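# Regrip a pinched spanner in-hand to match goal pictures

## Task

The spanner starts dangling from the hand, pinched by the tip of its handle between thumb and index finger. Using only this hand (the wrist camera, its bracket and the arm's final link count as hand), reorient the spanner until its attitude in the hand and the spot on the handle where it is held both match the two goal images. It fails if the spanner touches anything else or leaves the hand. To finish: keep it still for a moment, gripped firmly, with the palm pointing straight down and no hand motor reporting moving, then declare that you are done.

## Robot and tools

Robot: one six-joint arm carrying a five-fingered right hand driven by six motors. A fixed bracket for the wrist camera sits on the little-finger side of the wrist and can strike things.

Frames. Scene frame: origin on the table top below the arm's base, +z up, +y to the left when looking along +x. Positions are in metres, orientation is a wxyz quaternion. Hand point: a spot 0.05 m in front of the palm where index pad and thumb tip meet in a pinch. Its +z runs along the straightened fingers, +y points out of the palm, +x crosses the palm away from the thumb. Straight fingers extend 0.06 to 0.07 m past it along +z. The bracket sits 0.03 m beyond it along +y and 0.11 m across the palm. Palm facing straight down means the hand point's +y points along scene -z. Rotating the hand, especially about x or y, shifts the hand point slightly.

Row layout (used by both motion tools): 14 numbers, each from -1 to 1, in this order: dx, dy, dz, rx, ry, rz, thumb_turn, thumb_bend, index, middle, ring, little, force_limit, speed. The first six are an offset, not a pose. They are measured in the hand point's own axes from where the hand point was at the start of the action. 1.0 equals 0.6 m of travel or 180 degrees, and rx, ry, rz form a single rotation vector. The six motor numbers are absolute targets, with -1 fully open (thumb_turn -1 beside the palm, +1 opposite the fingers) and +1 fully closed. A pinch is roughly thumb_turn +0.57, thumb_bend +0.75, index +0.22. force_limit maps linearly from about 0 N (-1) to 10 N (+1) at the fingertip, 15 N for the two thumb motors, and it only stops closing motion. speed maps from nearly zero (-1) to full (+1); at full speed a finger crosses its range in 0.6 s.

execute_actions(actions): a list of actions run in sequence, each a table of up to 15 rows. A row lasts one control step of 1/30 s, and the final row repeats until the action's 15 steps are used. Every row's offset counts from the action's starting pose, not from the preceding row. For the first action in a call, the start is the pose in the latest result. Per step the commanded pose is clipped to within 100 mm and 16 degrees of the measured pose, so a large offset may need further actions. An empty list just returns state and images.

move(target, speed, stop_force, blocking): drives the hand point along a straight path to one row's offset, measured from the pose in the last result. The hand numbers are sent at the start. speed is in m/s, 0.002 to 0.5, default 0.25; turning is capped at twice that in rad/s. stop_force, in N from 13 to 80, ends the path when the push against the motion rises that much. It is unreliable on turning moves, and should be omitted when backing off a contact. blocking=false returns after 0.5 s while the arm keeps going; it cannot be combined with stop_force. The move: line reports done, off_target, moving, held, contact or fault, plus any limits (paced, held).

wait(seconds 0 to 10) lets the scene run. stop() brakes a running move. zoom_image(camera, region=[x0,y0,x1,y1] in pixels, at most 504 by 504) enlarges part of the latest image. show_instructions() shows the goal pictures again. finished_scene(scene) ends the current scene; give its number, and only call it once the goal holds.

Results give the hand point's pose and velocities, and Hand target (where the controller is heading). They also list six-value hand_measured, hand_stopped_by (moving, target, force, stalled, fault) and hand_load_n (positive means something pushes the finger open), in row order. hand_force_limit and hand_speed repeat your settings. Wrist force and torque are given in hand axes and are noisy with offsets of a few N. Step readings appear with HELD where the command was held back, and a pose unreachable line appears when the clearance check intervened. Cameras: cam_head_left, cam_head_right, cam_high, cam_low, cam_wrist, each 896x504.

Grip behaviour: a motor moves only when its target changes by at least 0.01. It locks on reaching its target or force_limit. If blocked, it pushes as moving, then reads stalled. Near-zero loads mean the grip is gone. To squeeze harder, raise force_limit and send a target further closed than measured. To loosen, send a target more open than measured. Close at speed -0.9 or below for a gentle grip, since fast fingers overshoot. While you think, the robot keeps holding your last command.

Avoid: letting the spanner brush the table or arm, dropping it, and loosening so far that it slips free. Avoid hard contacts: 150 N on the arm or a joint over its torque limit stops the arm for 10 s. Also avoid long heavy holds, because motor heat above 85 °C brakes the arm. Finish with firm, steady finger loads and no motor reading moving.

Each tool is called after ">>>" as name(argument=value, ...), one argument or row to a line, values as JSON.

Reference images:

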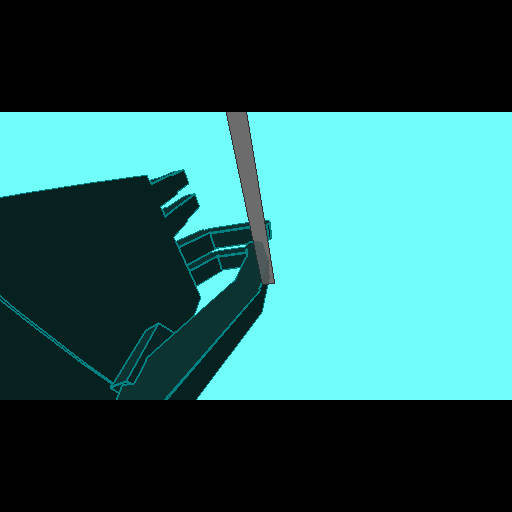

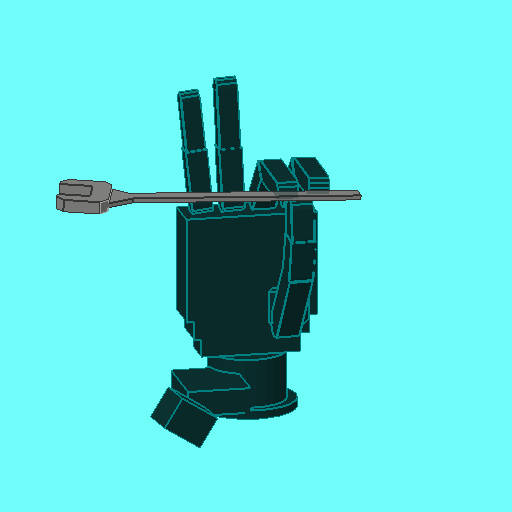

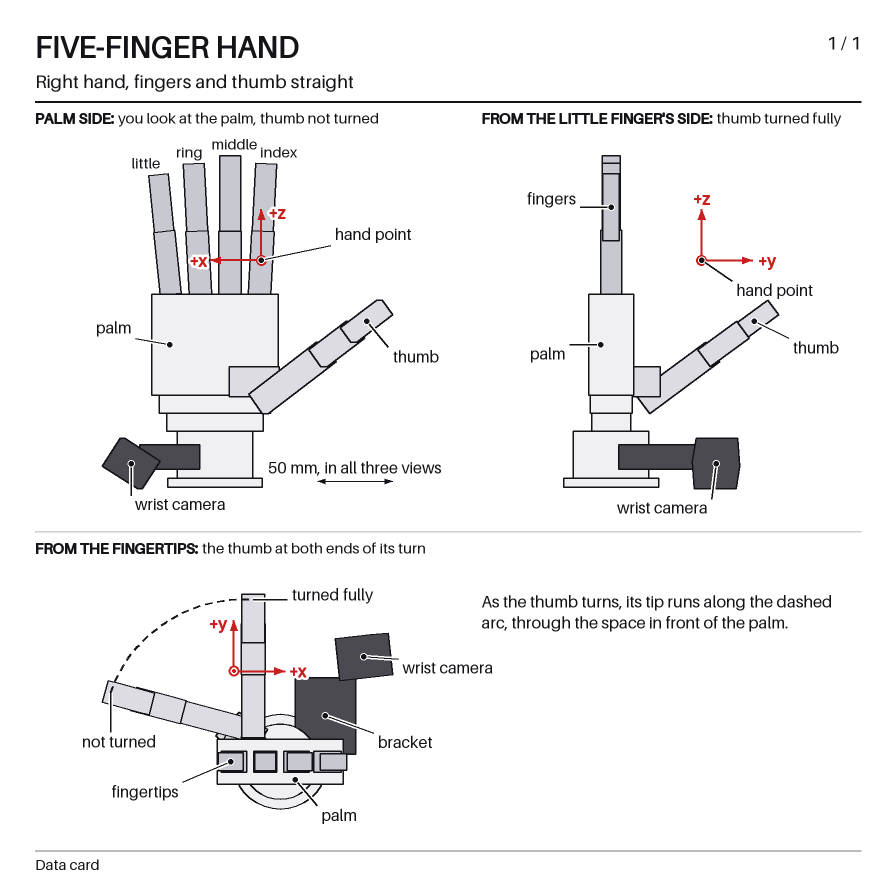

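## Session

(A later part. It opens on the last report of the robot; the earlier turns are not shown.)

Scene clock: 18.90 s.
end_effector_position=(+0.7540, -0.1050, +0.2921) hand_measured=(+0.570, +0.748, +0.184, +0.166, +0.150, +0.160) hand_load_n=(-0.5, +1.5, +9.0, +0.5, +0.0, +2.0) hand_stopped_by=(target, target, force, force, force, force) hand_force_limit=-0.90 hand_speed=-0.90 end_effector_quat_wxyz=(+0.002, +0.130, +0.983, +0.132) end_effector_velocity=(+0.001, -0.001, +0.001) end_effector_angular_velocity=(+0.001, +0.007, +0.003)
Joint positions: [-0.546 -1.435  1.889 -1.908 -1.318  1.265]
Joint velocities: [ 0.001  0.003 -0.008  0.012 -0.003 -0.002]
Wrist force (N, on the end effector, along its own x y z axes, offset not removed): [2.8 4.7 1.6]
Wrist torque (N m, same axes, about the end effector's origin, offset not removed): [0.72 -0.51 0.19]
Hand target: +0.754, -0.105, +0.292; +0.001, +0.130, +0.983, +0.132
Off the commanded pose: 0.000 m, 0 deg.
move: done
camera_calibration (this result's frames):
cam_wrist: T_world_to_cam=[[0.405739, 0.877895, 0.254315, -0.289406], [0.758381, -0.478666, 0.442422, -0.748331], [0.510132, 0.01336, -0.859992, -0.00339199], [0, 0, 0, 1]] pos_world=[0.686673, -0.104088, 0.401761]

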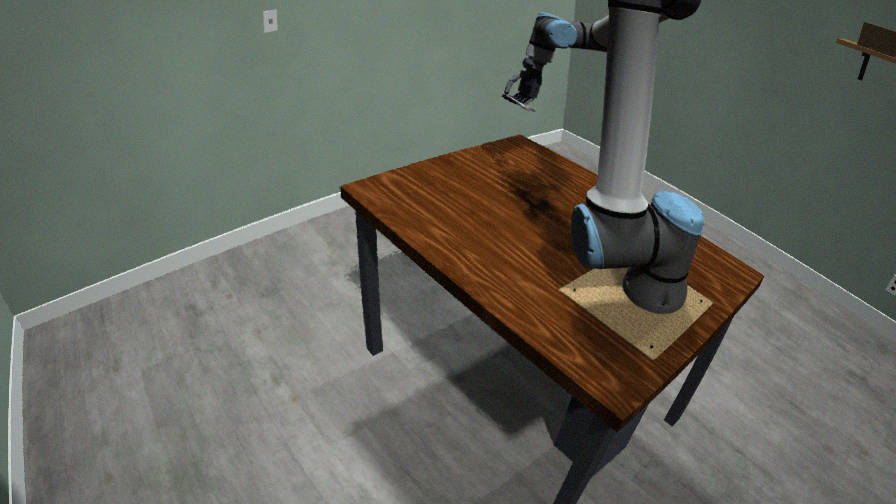

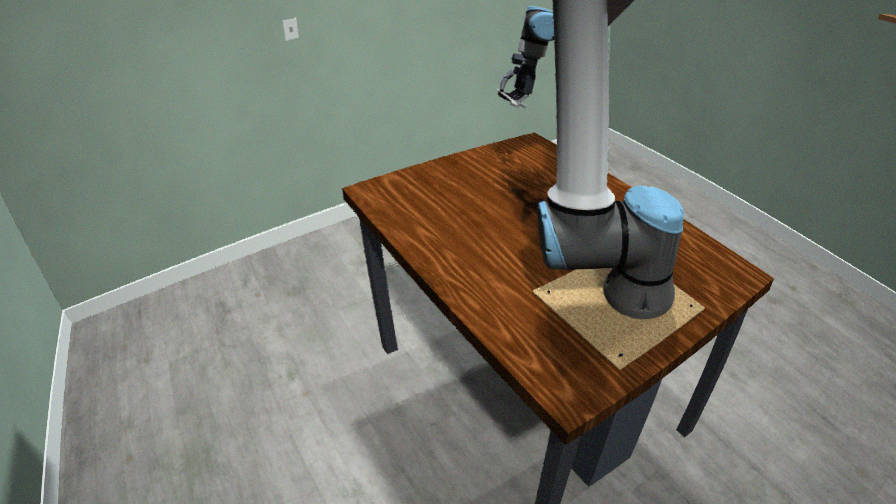

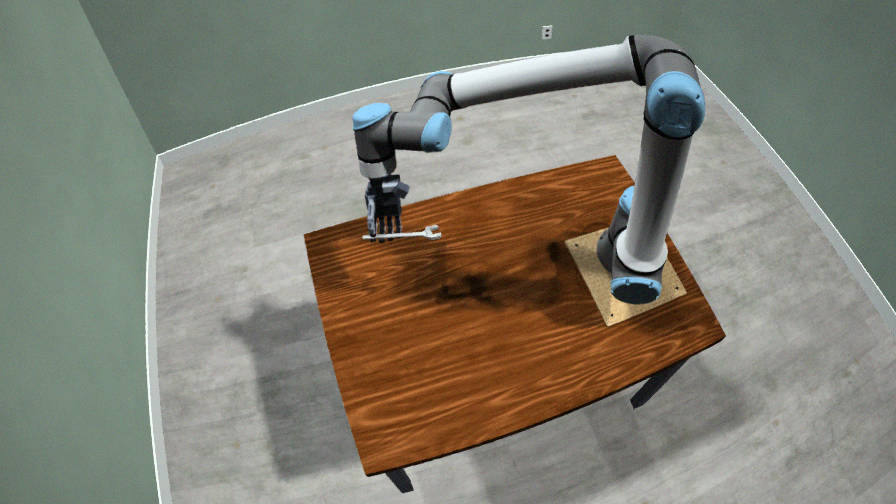

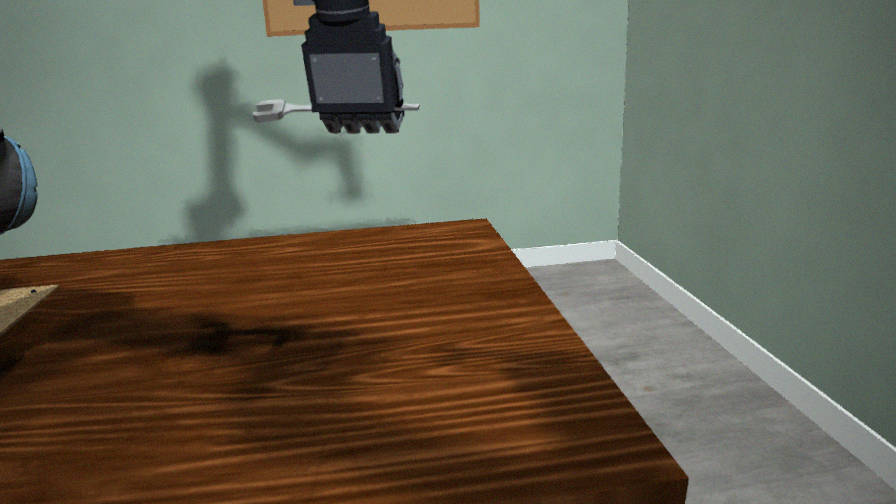

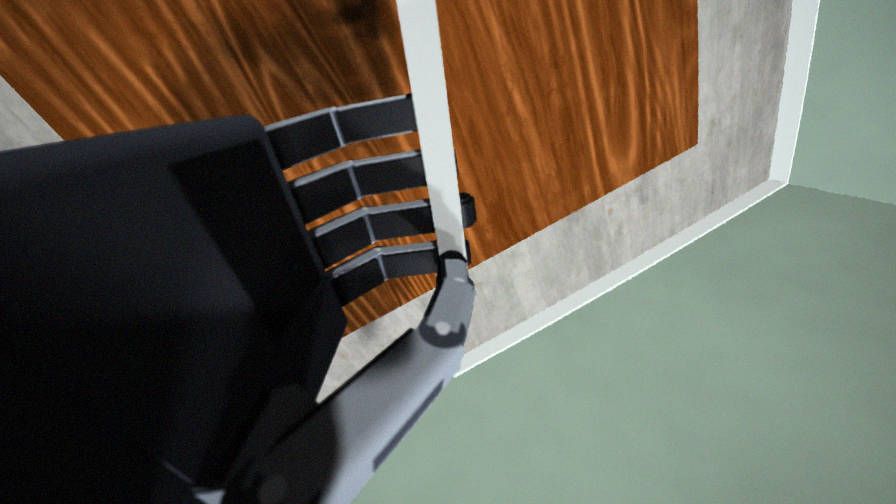

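>>> execute_actions(
  actions=[
    [[0,0,0,0,0,0,0.57,0.75,0.165,0.19,0.19,0.19,0,-0.9]],
    [[0,0,0,0,0,0,0.68,0.75,0.165,0.19,0.19,0.19,0,-0.9]],
    [[0,0,0,0,0,0,0.68,0.75,0.165,0.19,0.19,0.19,0,-0.9]],
  ],
)

>>> zoom_image(
  camera="cam_high",
  region=[340,170,460,270],
)

Scene clock: 20.90 s.
end_effector_position=(+0.7540, -0.1050, +0.2920) hand_measured=(+0.680, +0.750, +0.164, +0.166, +0.150, +0.160) hand_load_n=(+1.0, +0.5, +0.5, +1.0, +0.0, +1.0) hand_stopped_by=(target, target, target, force, force, force) hand_force_limit=0.00 hand_speed=-0.90 end_effector_quat_wxyz=(+0.002, +0.130, +0.983, +0.132) end_effector_velocity=(+0.000, +0.000, +0.000) end_effector_angular_velocity=(-0.000, -0.000, -0.000)
Joint positions: [-0.545 -1.434  1.889 -1.908 -1.318  1.265]
Joint velocities: [ 0.001 -0.     0.    -0.001 -0.     0.001]
Wrist force (N, on the end effector, along its own x y z axes, offset not removed): [3.5 0.2 0.4]
Wrist torque (N m, same axes, about the end effector's origin, offset not removed): [0.24 -0.55 0.16]
Hand target: +0.754, -0.105, +0.292; +0.002, +0.130, +0.983, +0.132
Off the commanded pose: 0.000 m, 0 deg.
Step readings (end_effector_position; steps 1 to 15: 1st action; 16 to 30: 2nd action; 31 to 45: 3rd action):
0: (+0.7541, -0.1051, +0.2921)
1: (+0.7541, -0.1051, +0.2921)
2: (+0.7541, -0.1051, +0.2921)
4: (+0.7541, -0.1051, +0.2921)
8: (+0.7541, -0.1051, +0.2920)
15: (+0.7540, -0.1050, +0.2920)
16: (+0.7540, -0.1050, +0.2920)
17: (+0.7540, -0.1050, +0.2920)
19: (+0.7540, -0.1050, +0.2920)
23: (+0.7540, -0.1050, +0.2920)
30: (+0.7540, -0.1050, +0.2920)
31: (+0.7540, -0.1050, +0.2920)
32: (+0.7540, -0.1050, +0.2920)
34: (+0.7540, -0.1050, +0.2920)
38: (+0.7540, -0.1050, +0.2920)
45: end_effector_position above
camera_calibration (this result's frames):
cam_wrist: T_world_to_cam=[[0.405547, 0.877984, 0.254314, -0.28931], [0.758506, -0.4785, 0.442387, -0.748354], [0.510098, 0.0134897, -0.860011, -0.00339558], [0, 0, 0, 1]] pos_world=[0.686692, -0.104031, 0.401717]

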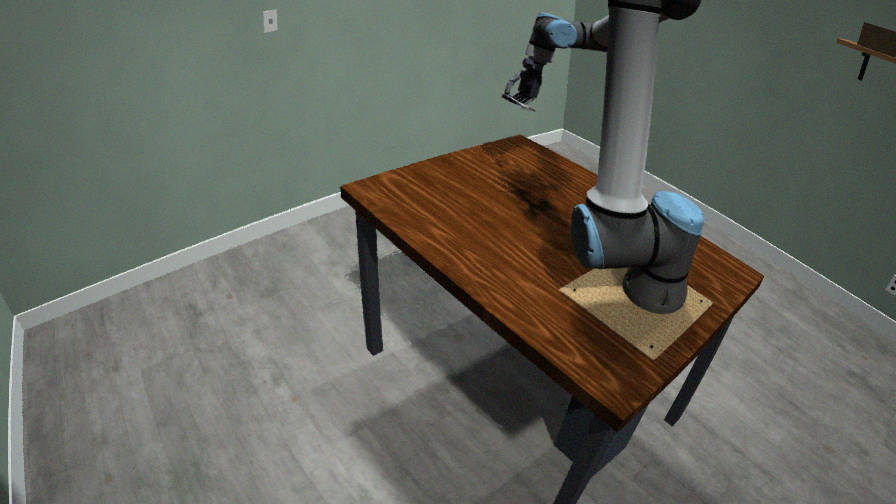

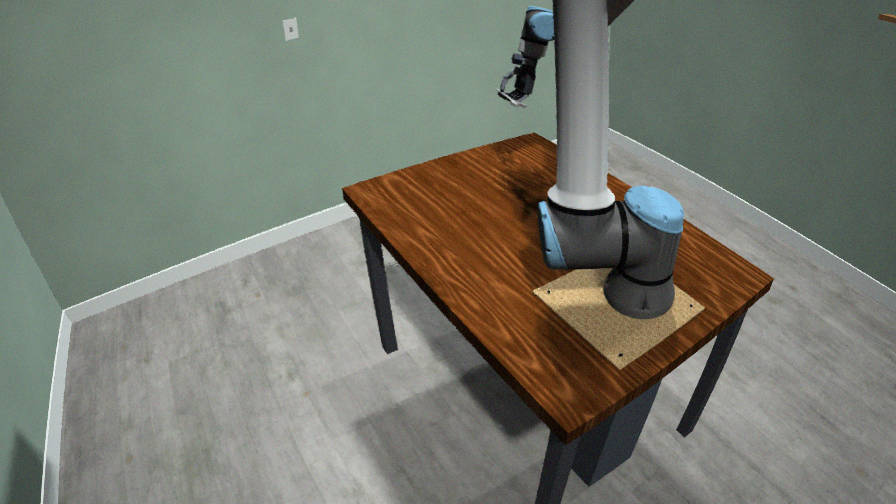

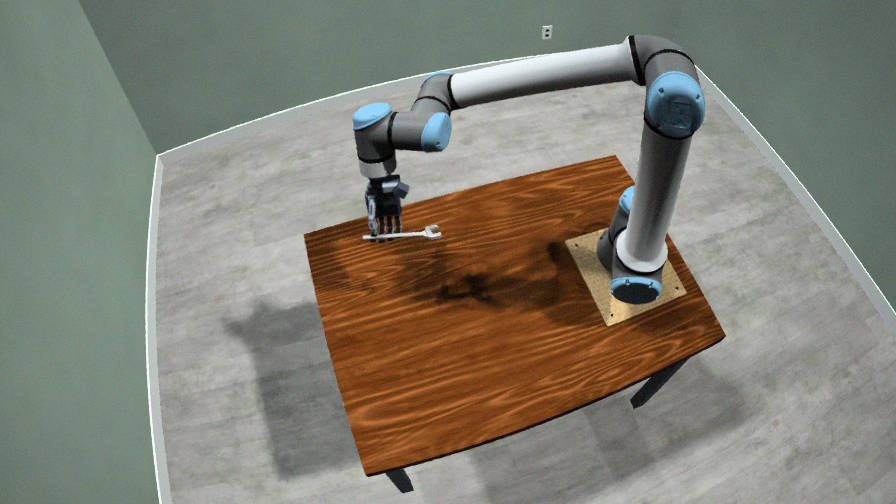

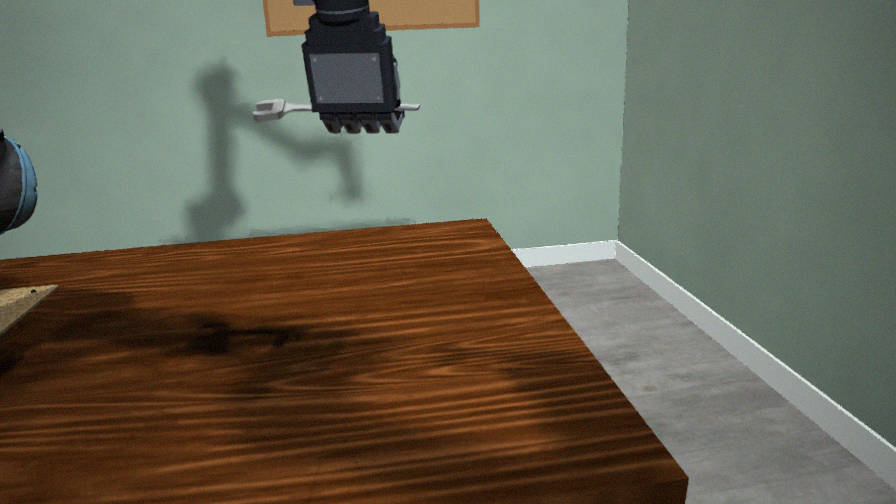

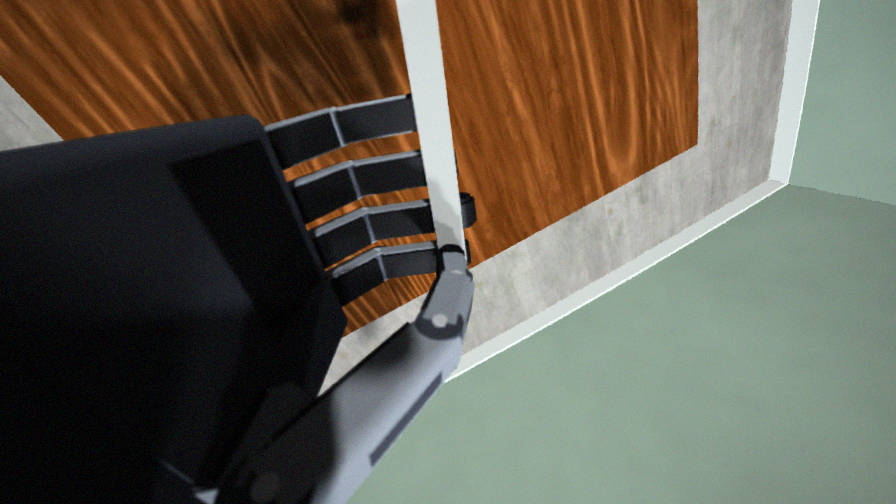

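Region (340, 170, 460, 270) of cam_high's 896x504 image, scaled by 4.200, with more detail than that image has.

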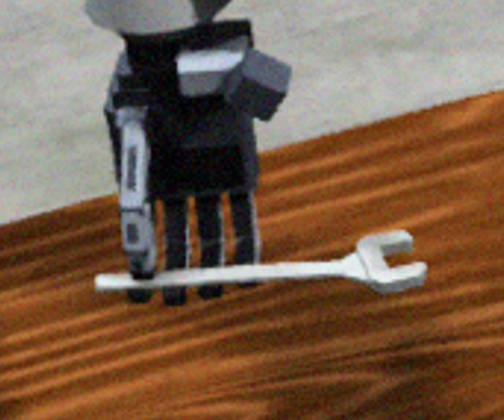

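>>> move(
  target=[0,0,0,0,0,0,0.9,0.75,0.165,0.19,0.19,0.19,0,-0.9],
)

>>> zoom_image(
  camera="cam_high",
  region=[340,170,460,270],
)

Scene clock: 23.23 s.
end_effector_position=(+0.7540, -0.1050, +0.2920) hand_measured=(+0.900, +0.750, +0.164, +0.166, +0.150, +0.160) hand_load_n=(+0.5, +0.5, +0.0, +1.0, +0.0, +1.5) hand_stopped_by=(target, target, target, force, force, force) hand_force_limit=0.00 hand_speed=-0.90 end_effector_quat_wxyz=(+0.002, +0.130, +0.983, +0.132) end_effector_velocity=(-0.000, -0.000, -0.000) end_effector_angular_velocity=(+0.001, +0.001, -0.000)
Joint positions: [-0.545 -1.434  1.889 -1.908 -1.318  1.265]
Joint velocities: [-0.001  0.     0.     0.001  0.    -0.   ]
Wrist force (N, on the end effector, along its own x y z axes, offset not removed): [0.8 1.7 3.8]
Wrist torque (N m, same axes, about the end effector's origin, offset not removed): [0.19 -0.32 -0.03]
Hand target: +0.754, -0.105, +0.292; +0.002, +0.130, +0.983, +0.132
Off the commanded pose: 0.000 m, 0 deg.
move: done
camera_calibration (this result's frames):
cam_wrist: T_world_to_cam=[[0.405547, 0.877984, 0.254314, -0.28931], [0.758506, -0.4785, 0.442387, -0.748354], [0.510098, 0.0134898, -0.860011, -0.00339552], [0, 0, 0, 1]] pos_world=[0.686692, -0.104031, 0.401717]

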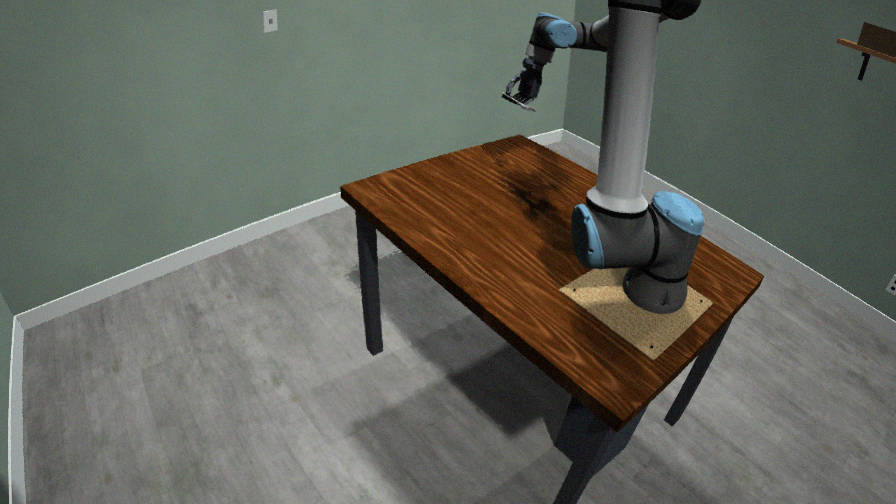

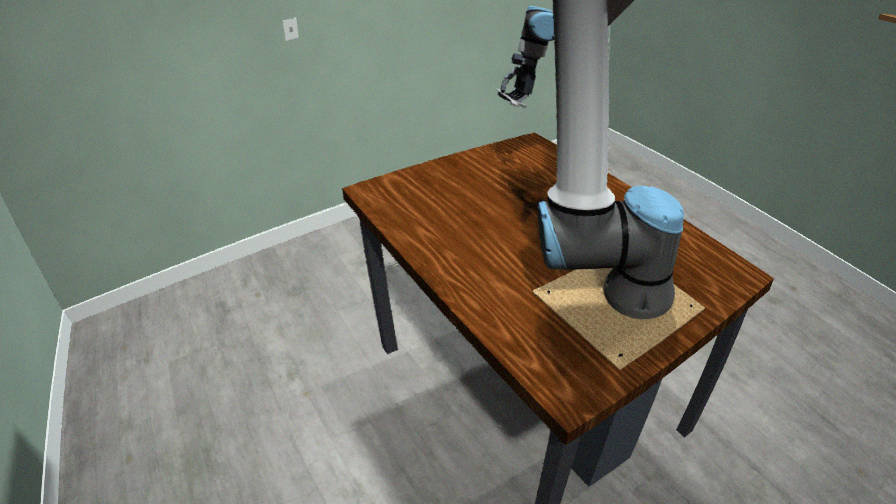

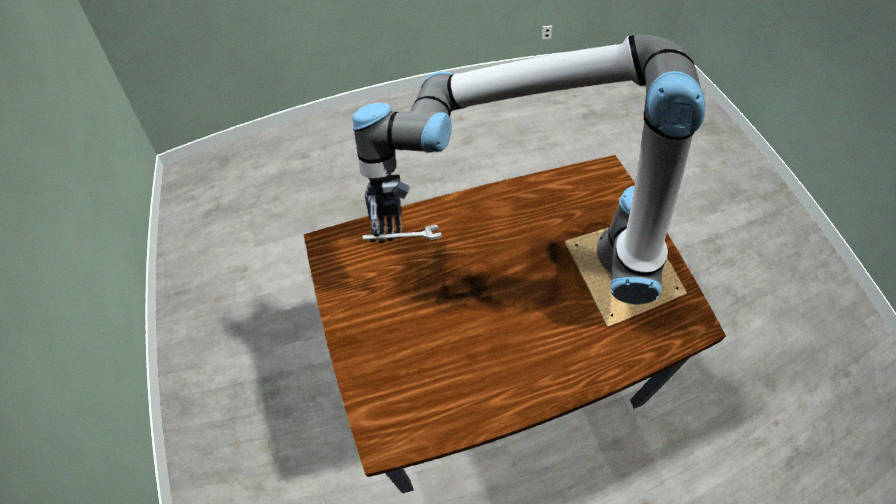

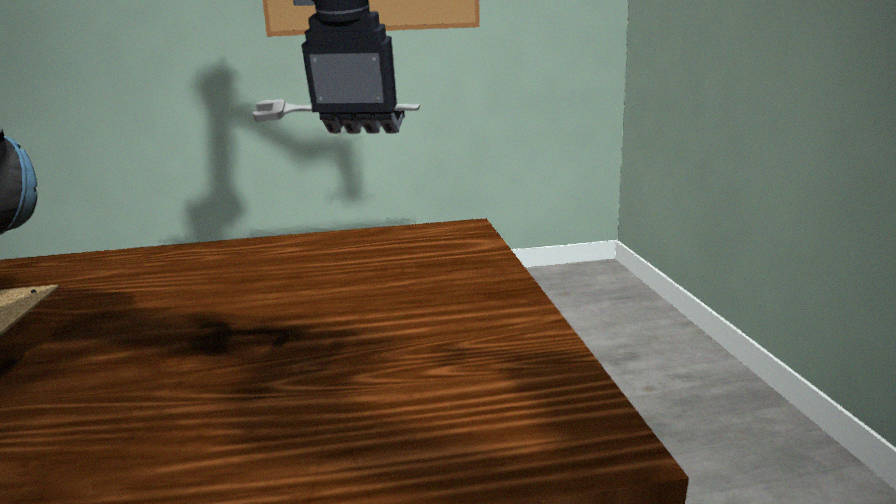

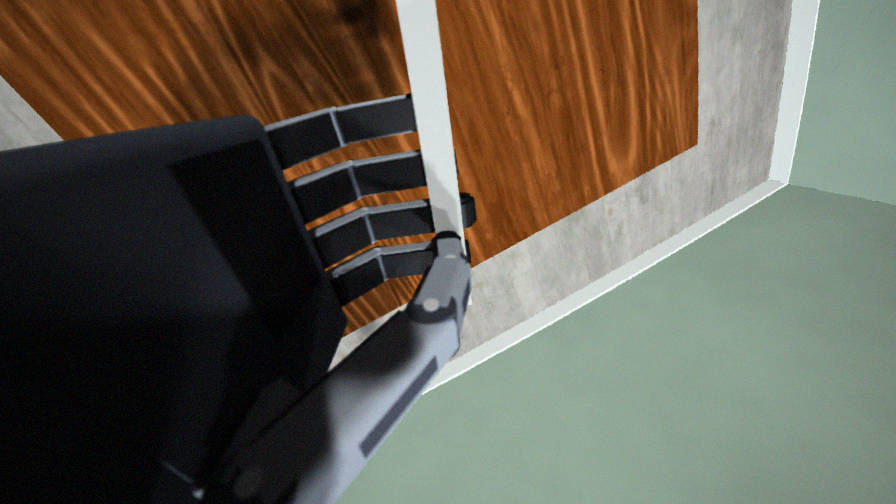

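Region (340, 170, 460, 270) of cam_high's 896x504 image, scaled by 4.200, with more detail than that image has.

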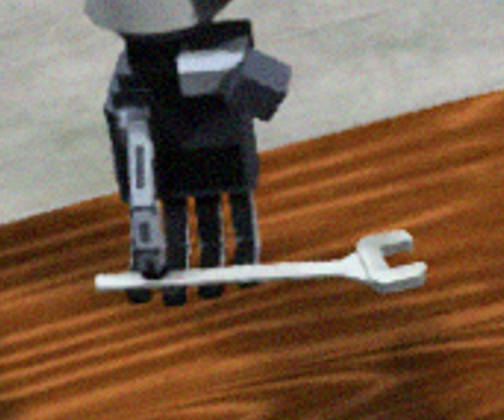

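>>> execute_actions(
  actions=[
    [[0,0,0,0,0,0,0.96,0.75,0.165,0.19,0.19,0.19,0,-0.9]],
    [[0,0,0,0,0,0,0.96,0.75,0.22,0.22,0.19,0.19,0,-0.95]],
    [[0,0,0,0,0,0,0.96,0.75,0.23,0.23,0.19,0.19,0.9,-0.95]],
    [[0,0,0,0,0,0,0.96,0.75,0.23,0.23,0.19,0.19,0.9,-0.95]],
  ],
)

Scene clock: 26.03 s.
end_effector_position=(+0.7540, -0.1050, +0.2920) hand_measured=(+0.960, +0.750, +0.192, +0.186, +0.150, +0.160) hand_load_n=(+0.5, +1.0, +9.0, +9.0, +0.0, +1.5) hand_stopped_by=(target, target, force, force, force, force) hand_force_limit=0.90 hand_speed=-0.95 end_effector_quat_wxyz=(+0.002, +0.130, +0.983, +0.132) end_effector_velocity=(-0.000, -0.001, -0.001) end_effector_angular_velocity=(+0.001, +0.002, -0.002)
Joint positions: [-0.545 -1.434  1.889 -1.908 -1.318  1.265]
Joint velocities: [-0.001  0.002  0.     0.    -0.     0.001]
Wrist force (N, on the end effector, along its own x y z axes, offset not removed): [0.1 1.1 1.6]
Wrist torque (N m, same axes, about the end effector's origin, offset not removed): [0.34 -0.23 -0.06]
Hand target: +0.754, -0.105, +0.292; +0.002, +0.130, +0.983, +0.132
Off the commanded pose: 0.000 m, 0 deg.
Step readings (end_effector_position; steps 1 to 15: 1st action; 16 to 30: 2nd action; 31 to 45: 3rd action; 46 to 60: 4th action):
0: (+0.7540, -0.1050, +0.2920)
1: (+0.7540, -0.1050, +0.2920)
2: (+0.7540, -0.1050, +0.2920)
4: (+0.7540, -0.1050, +0.2920)
8: (+0.7540, -0.1050, +0.2920)
15: (+0.7540, -0.1050, +0.2920)
16: (+0.7540, -0.1050, +0.2920)
17: (+0.7540, -0.1050, +0.2920)
19: (+0.7540, -0.1050, +0.2920)
23: (+0.7540, -0.1050, +0.2920)
30: (+0.7540, -0.1050, +0.2920)
31: (+0.7540, -0.1050, +0.2920)
32: (+0.7540, -0.1050, +0.2920)
34: (+0.7540, -0.1050, +0.2920)
38: (+0.7540, -0.1050, +0.2920)
45: (+0.7540, -0.1050, +0.2920)
46: (+0.7540, -0.1050, +0.2920)
47: (+0.7540, -0.1050, +0.2920)
49: (+0.7540, -0.1050, +0.2920)
53: (+0.7540, -0.1050, +0.2920)
60: end_effector_position above
camera_calibration (this result's frames):
cam_wrist: T_world_to_cam=[[0.405547, 0.877984, 0.254314, -0.28931], [0.758506, -0.4785, 0.442387, -0.748354], [0.510098, 0.0134897, -0.860011, -0.00339542], [0, 0, 0, 1]] pos_world=[0.686692, -0.104031, 0.401717]

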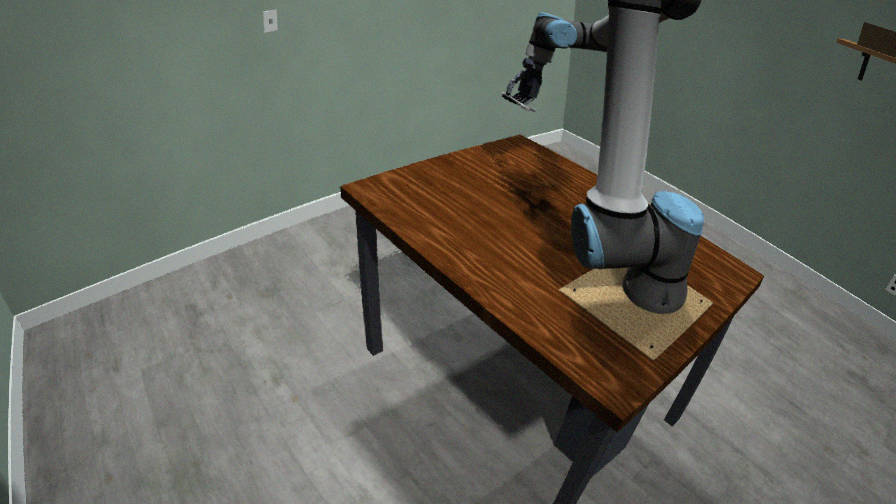

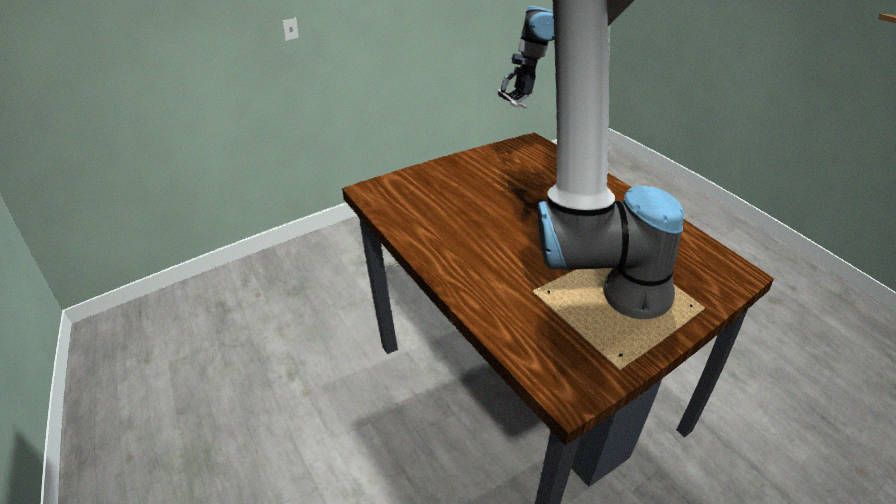

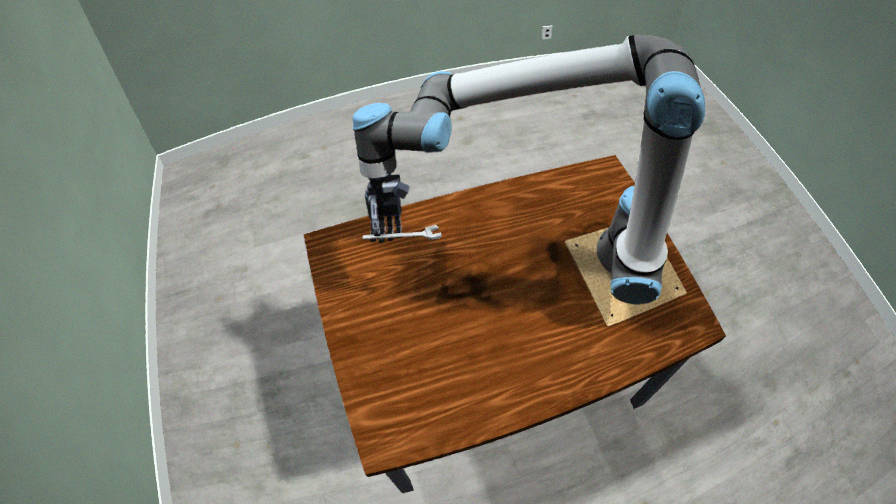

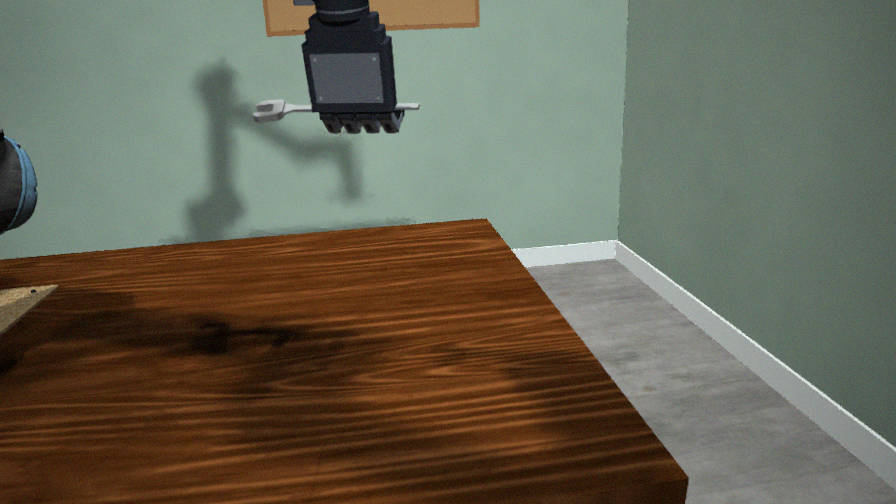

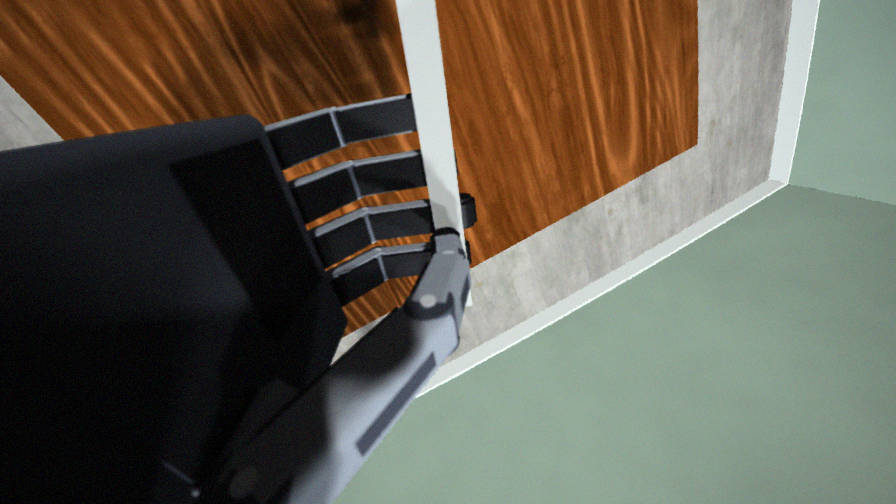

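>>> move(
  target=[0,0,-0.05,0.464,-0.354,-0.435,0.96,0.75,0.25,0.25,0.19,0.19,1,-0.6],
  speed=0.2,
)

Scene clock: 32.80 s.
end_effector_position=(+0.7529, -0.1126, +0.3210) hand_measured=(+0.960, +0.750, +0.198, +0.190, +0.150, +0.160) hand_load_n=(+0.5, +1.5, +12.0, +10.5, +0.0, +0.5) hand_stopped_by=(target, target, force, force, force, force) hand_force_limit=1.00 hand_speed=-0.60 end_effector_quat_wxyz=(+0.432, -0.421, +0.554, -0.573) end_effector_velocity=(-0.000, +0.000, -0.000) end_effector_angular_velocity=(-0.005, -0.005, +0.005)
Joint positions: [-0.503 -1.22   2.332 -4.28  -1.332  0.015]
Joint velocities: [-0.002  0.004  0.    -0.011  0.007 -0.002]
Wrist force (N, on the end effector, along its own x y z axes, offset not removed): [0.4 2.2 0.6]
Wrist torque (N m, same axes, about the end effector's origin, offset not removed): [0.24 0.02 0.04]
Hand target: +0.753, -0.113, +0.321; +0.433, -0.422, +0.554, -0.573
Off the commanded pose: 0.000 m, 0 deg.
move: done
camera_calibration (this result's frames):
cam_wrist: T_world_to_cam=[[0.0688202, 0.141465, -0.987548, 0.279691], [-0.278669, 0.953218, 0.117128, 0.28253], [0.957918, 0.267138, 0.105023, -0.596144], [0, 0, 0, 1]] pos_world=[0.630541, -0.149626, 0.305725]

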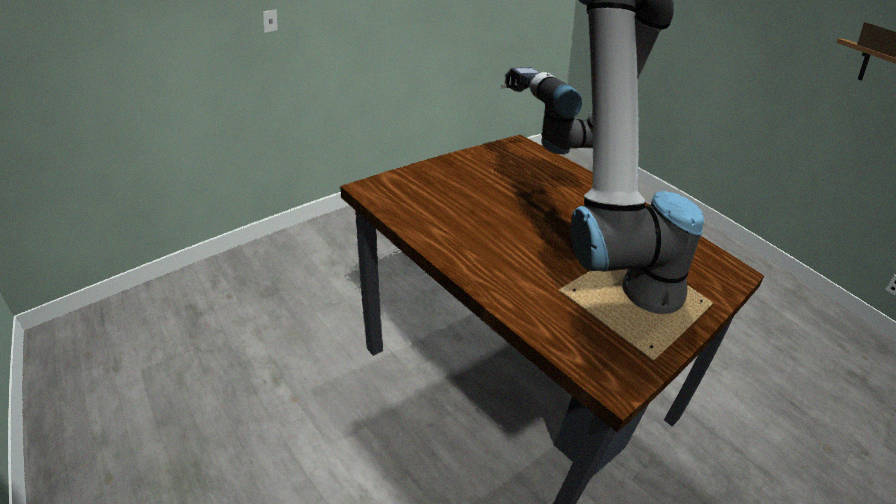

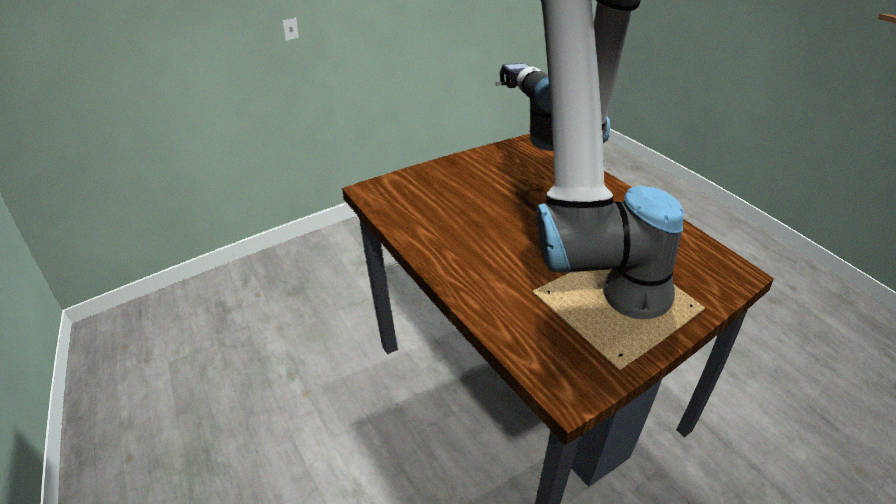

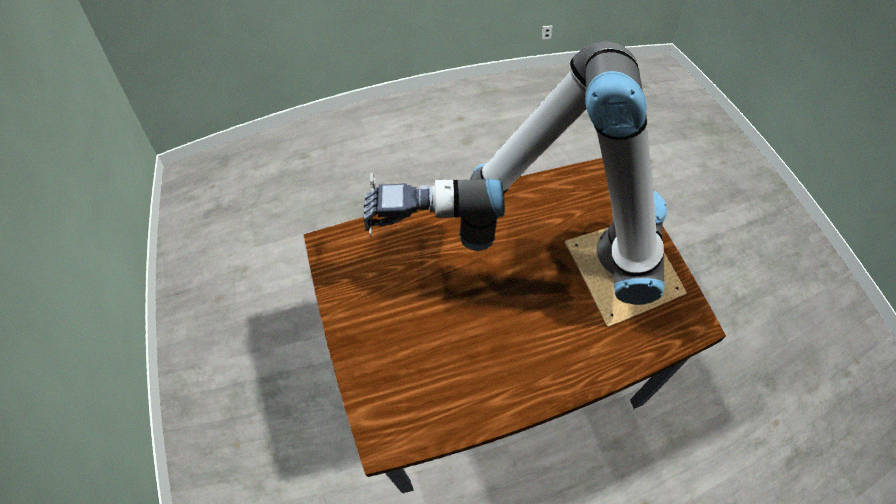

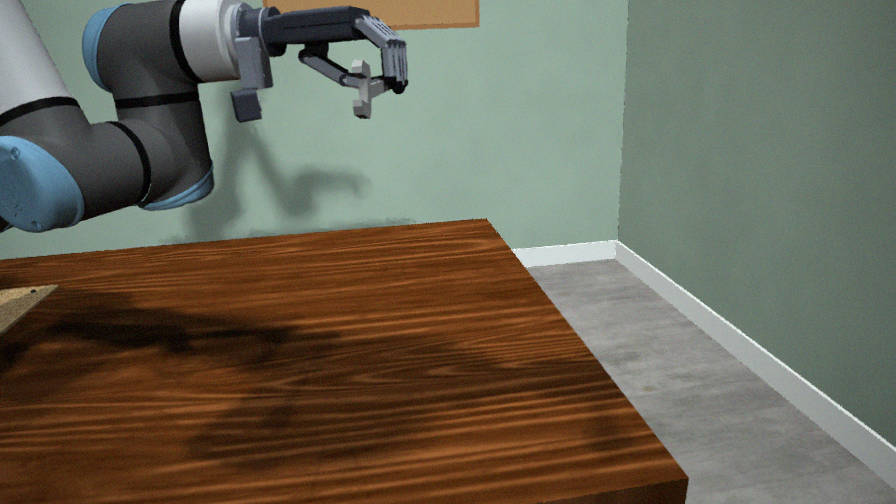

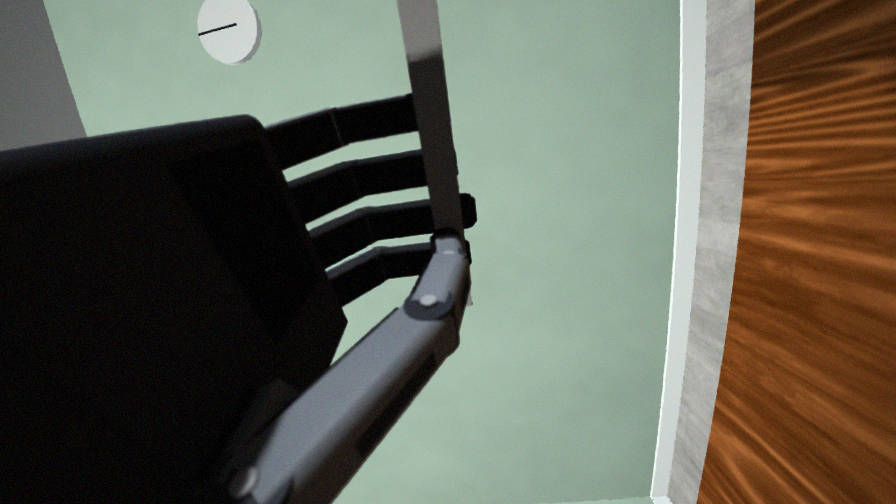

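>>> wait(
  seconds=2,
)

Scene clock: 35.13 s.
end_effector_position=(+0.7529, -0.1126, +0.3210) hand_measured=(+0.960, +0.750, +0.198, +0.190, +0.150, +0.160) hand_load_n=(+0.5, +1.5, +12.0, +10.5, +0.0, +0.5) hand_stopped_by=(target, target, force, force, force, force) hand_force_limit=1.00 hand_speed=-0.60 end_effector_quat_wxyz=(+0.433, -0.422, +0.554, -0.573) end_effector_velocity=(-0.000, +0.000, -0.001) end_effector_angular_velocity=(+0.000, +0.001, +0.000)
Joint positions: [-0.503 -1.219  2.332 -4.281 -1.331  0.014]
Joint velocities: [ 0.     0.     0.     0.001  0.    -0.   ]
Wrist force (N, on the end effector, along its own x y z axes, offset not removed): [1.2 4.9 2.0]
Wrist torque (N m, same axes, about the end effector's origin, offset not removed): [0.64 -0.29 0.27]
Hand target: +0.753, -0.113, +0.321; +0.433, -0.422, +0.554, -0.573
Off the commanded pose: 0.000 m, 0 deg.
wait: 2.00 s; at rest from the start
camera_calibration (this result's frames):
cam_wrist: T_world_to_cam=[[0.0692222, 0.140936, -0.987596, 0.279361], [-0.27917, 0.953154, 0.116454, 0.283131], [0.957743, 0.267646, 0.105325, -0.596062], [0, 0, 0, 1]] pos_world=[0.630578, -0.149706, 0.305704]

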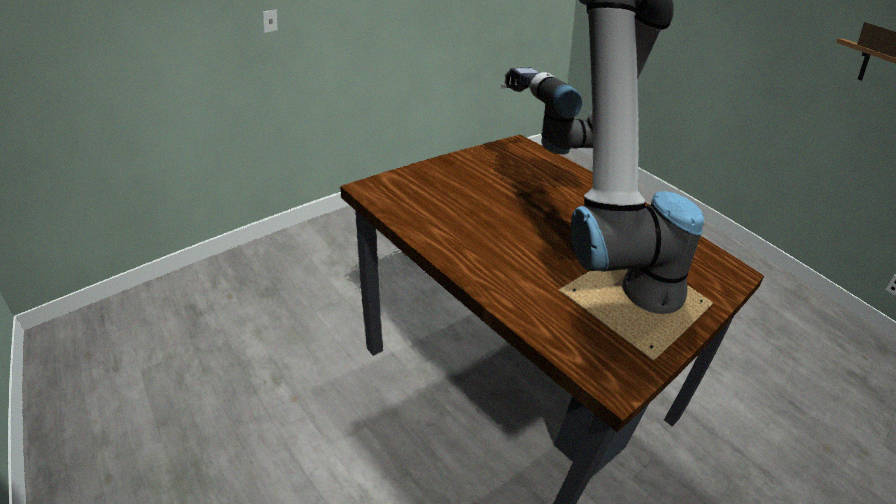

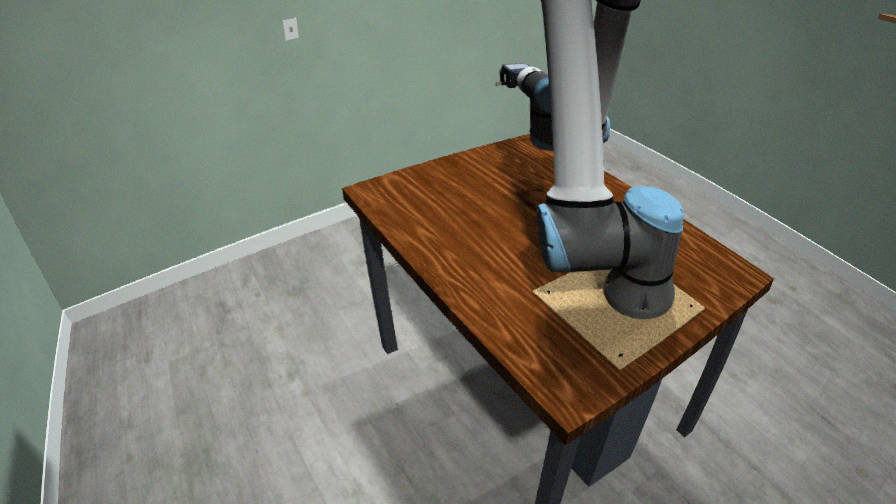

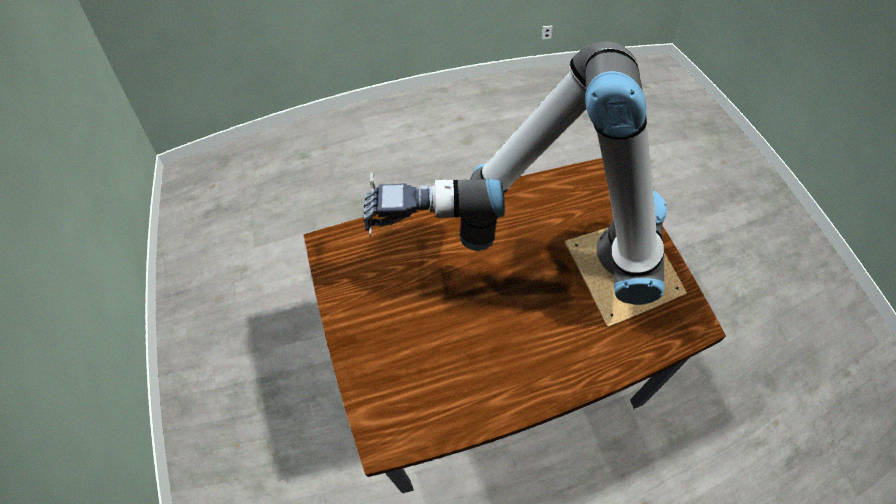

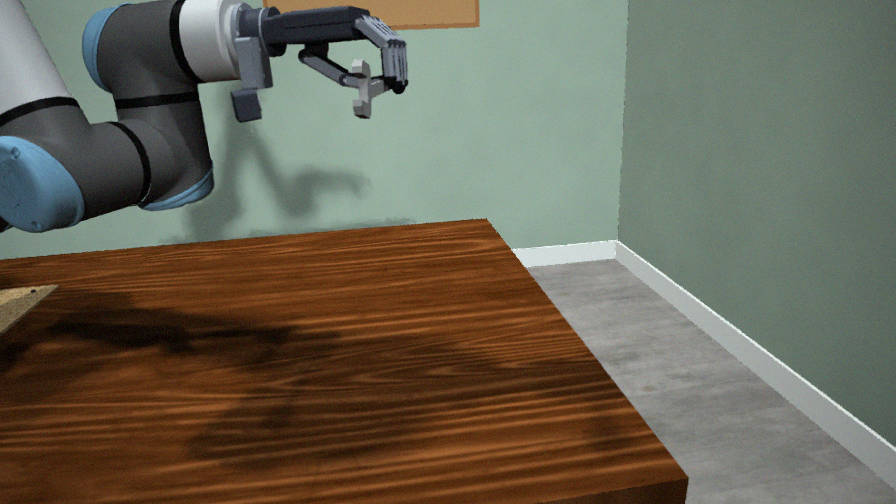

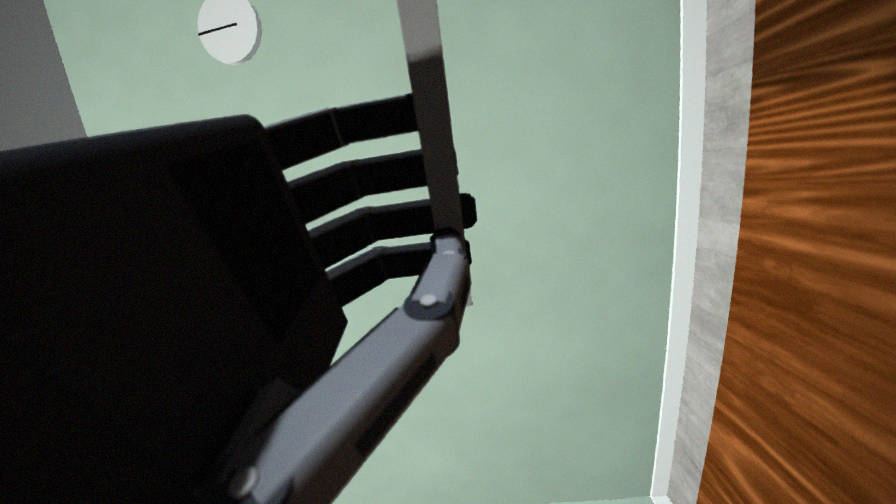

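>>> finished_scene(
  scene=1,
)

The scene is finished: the task was done.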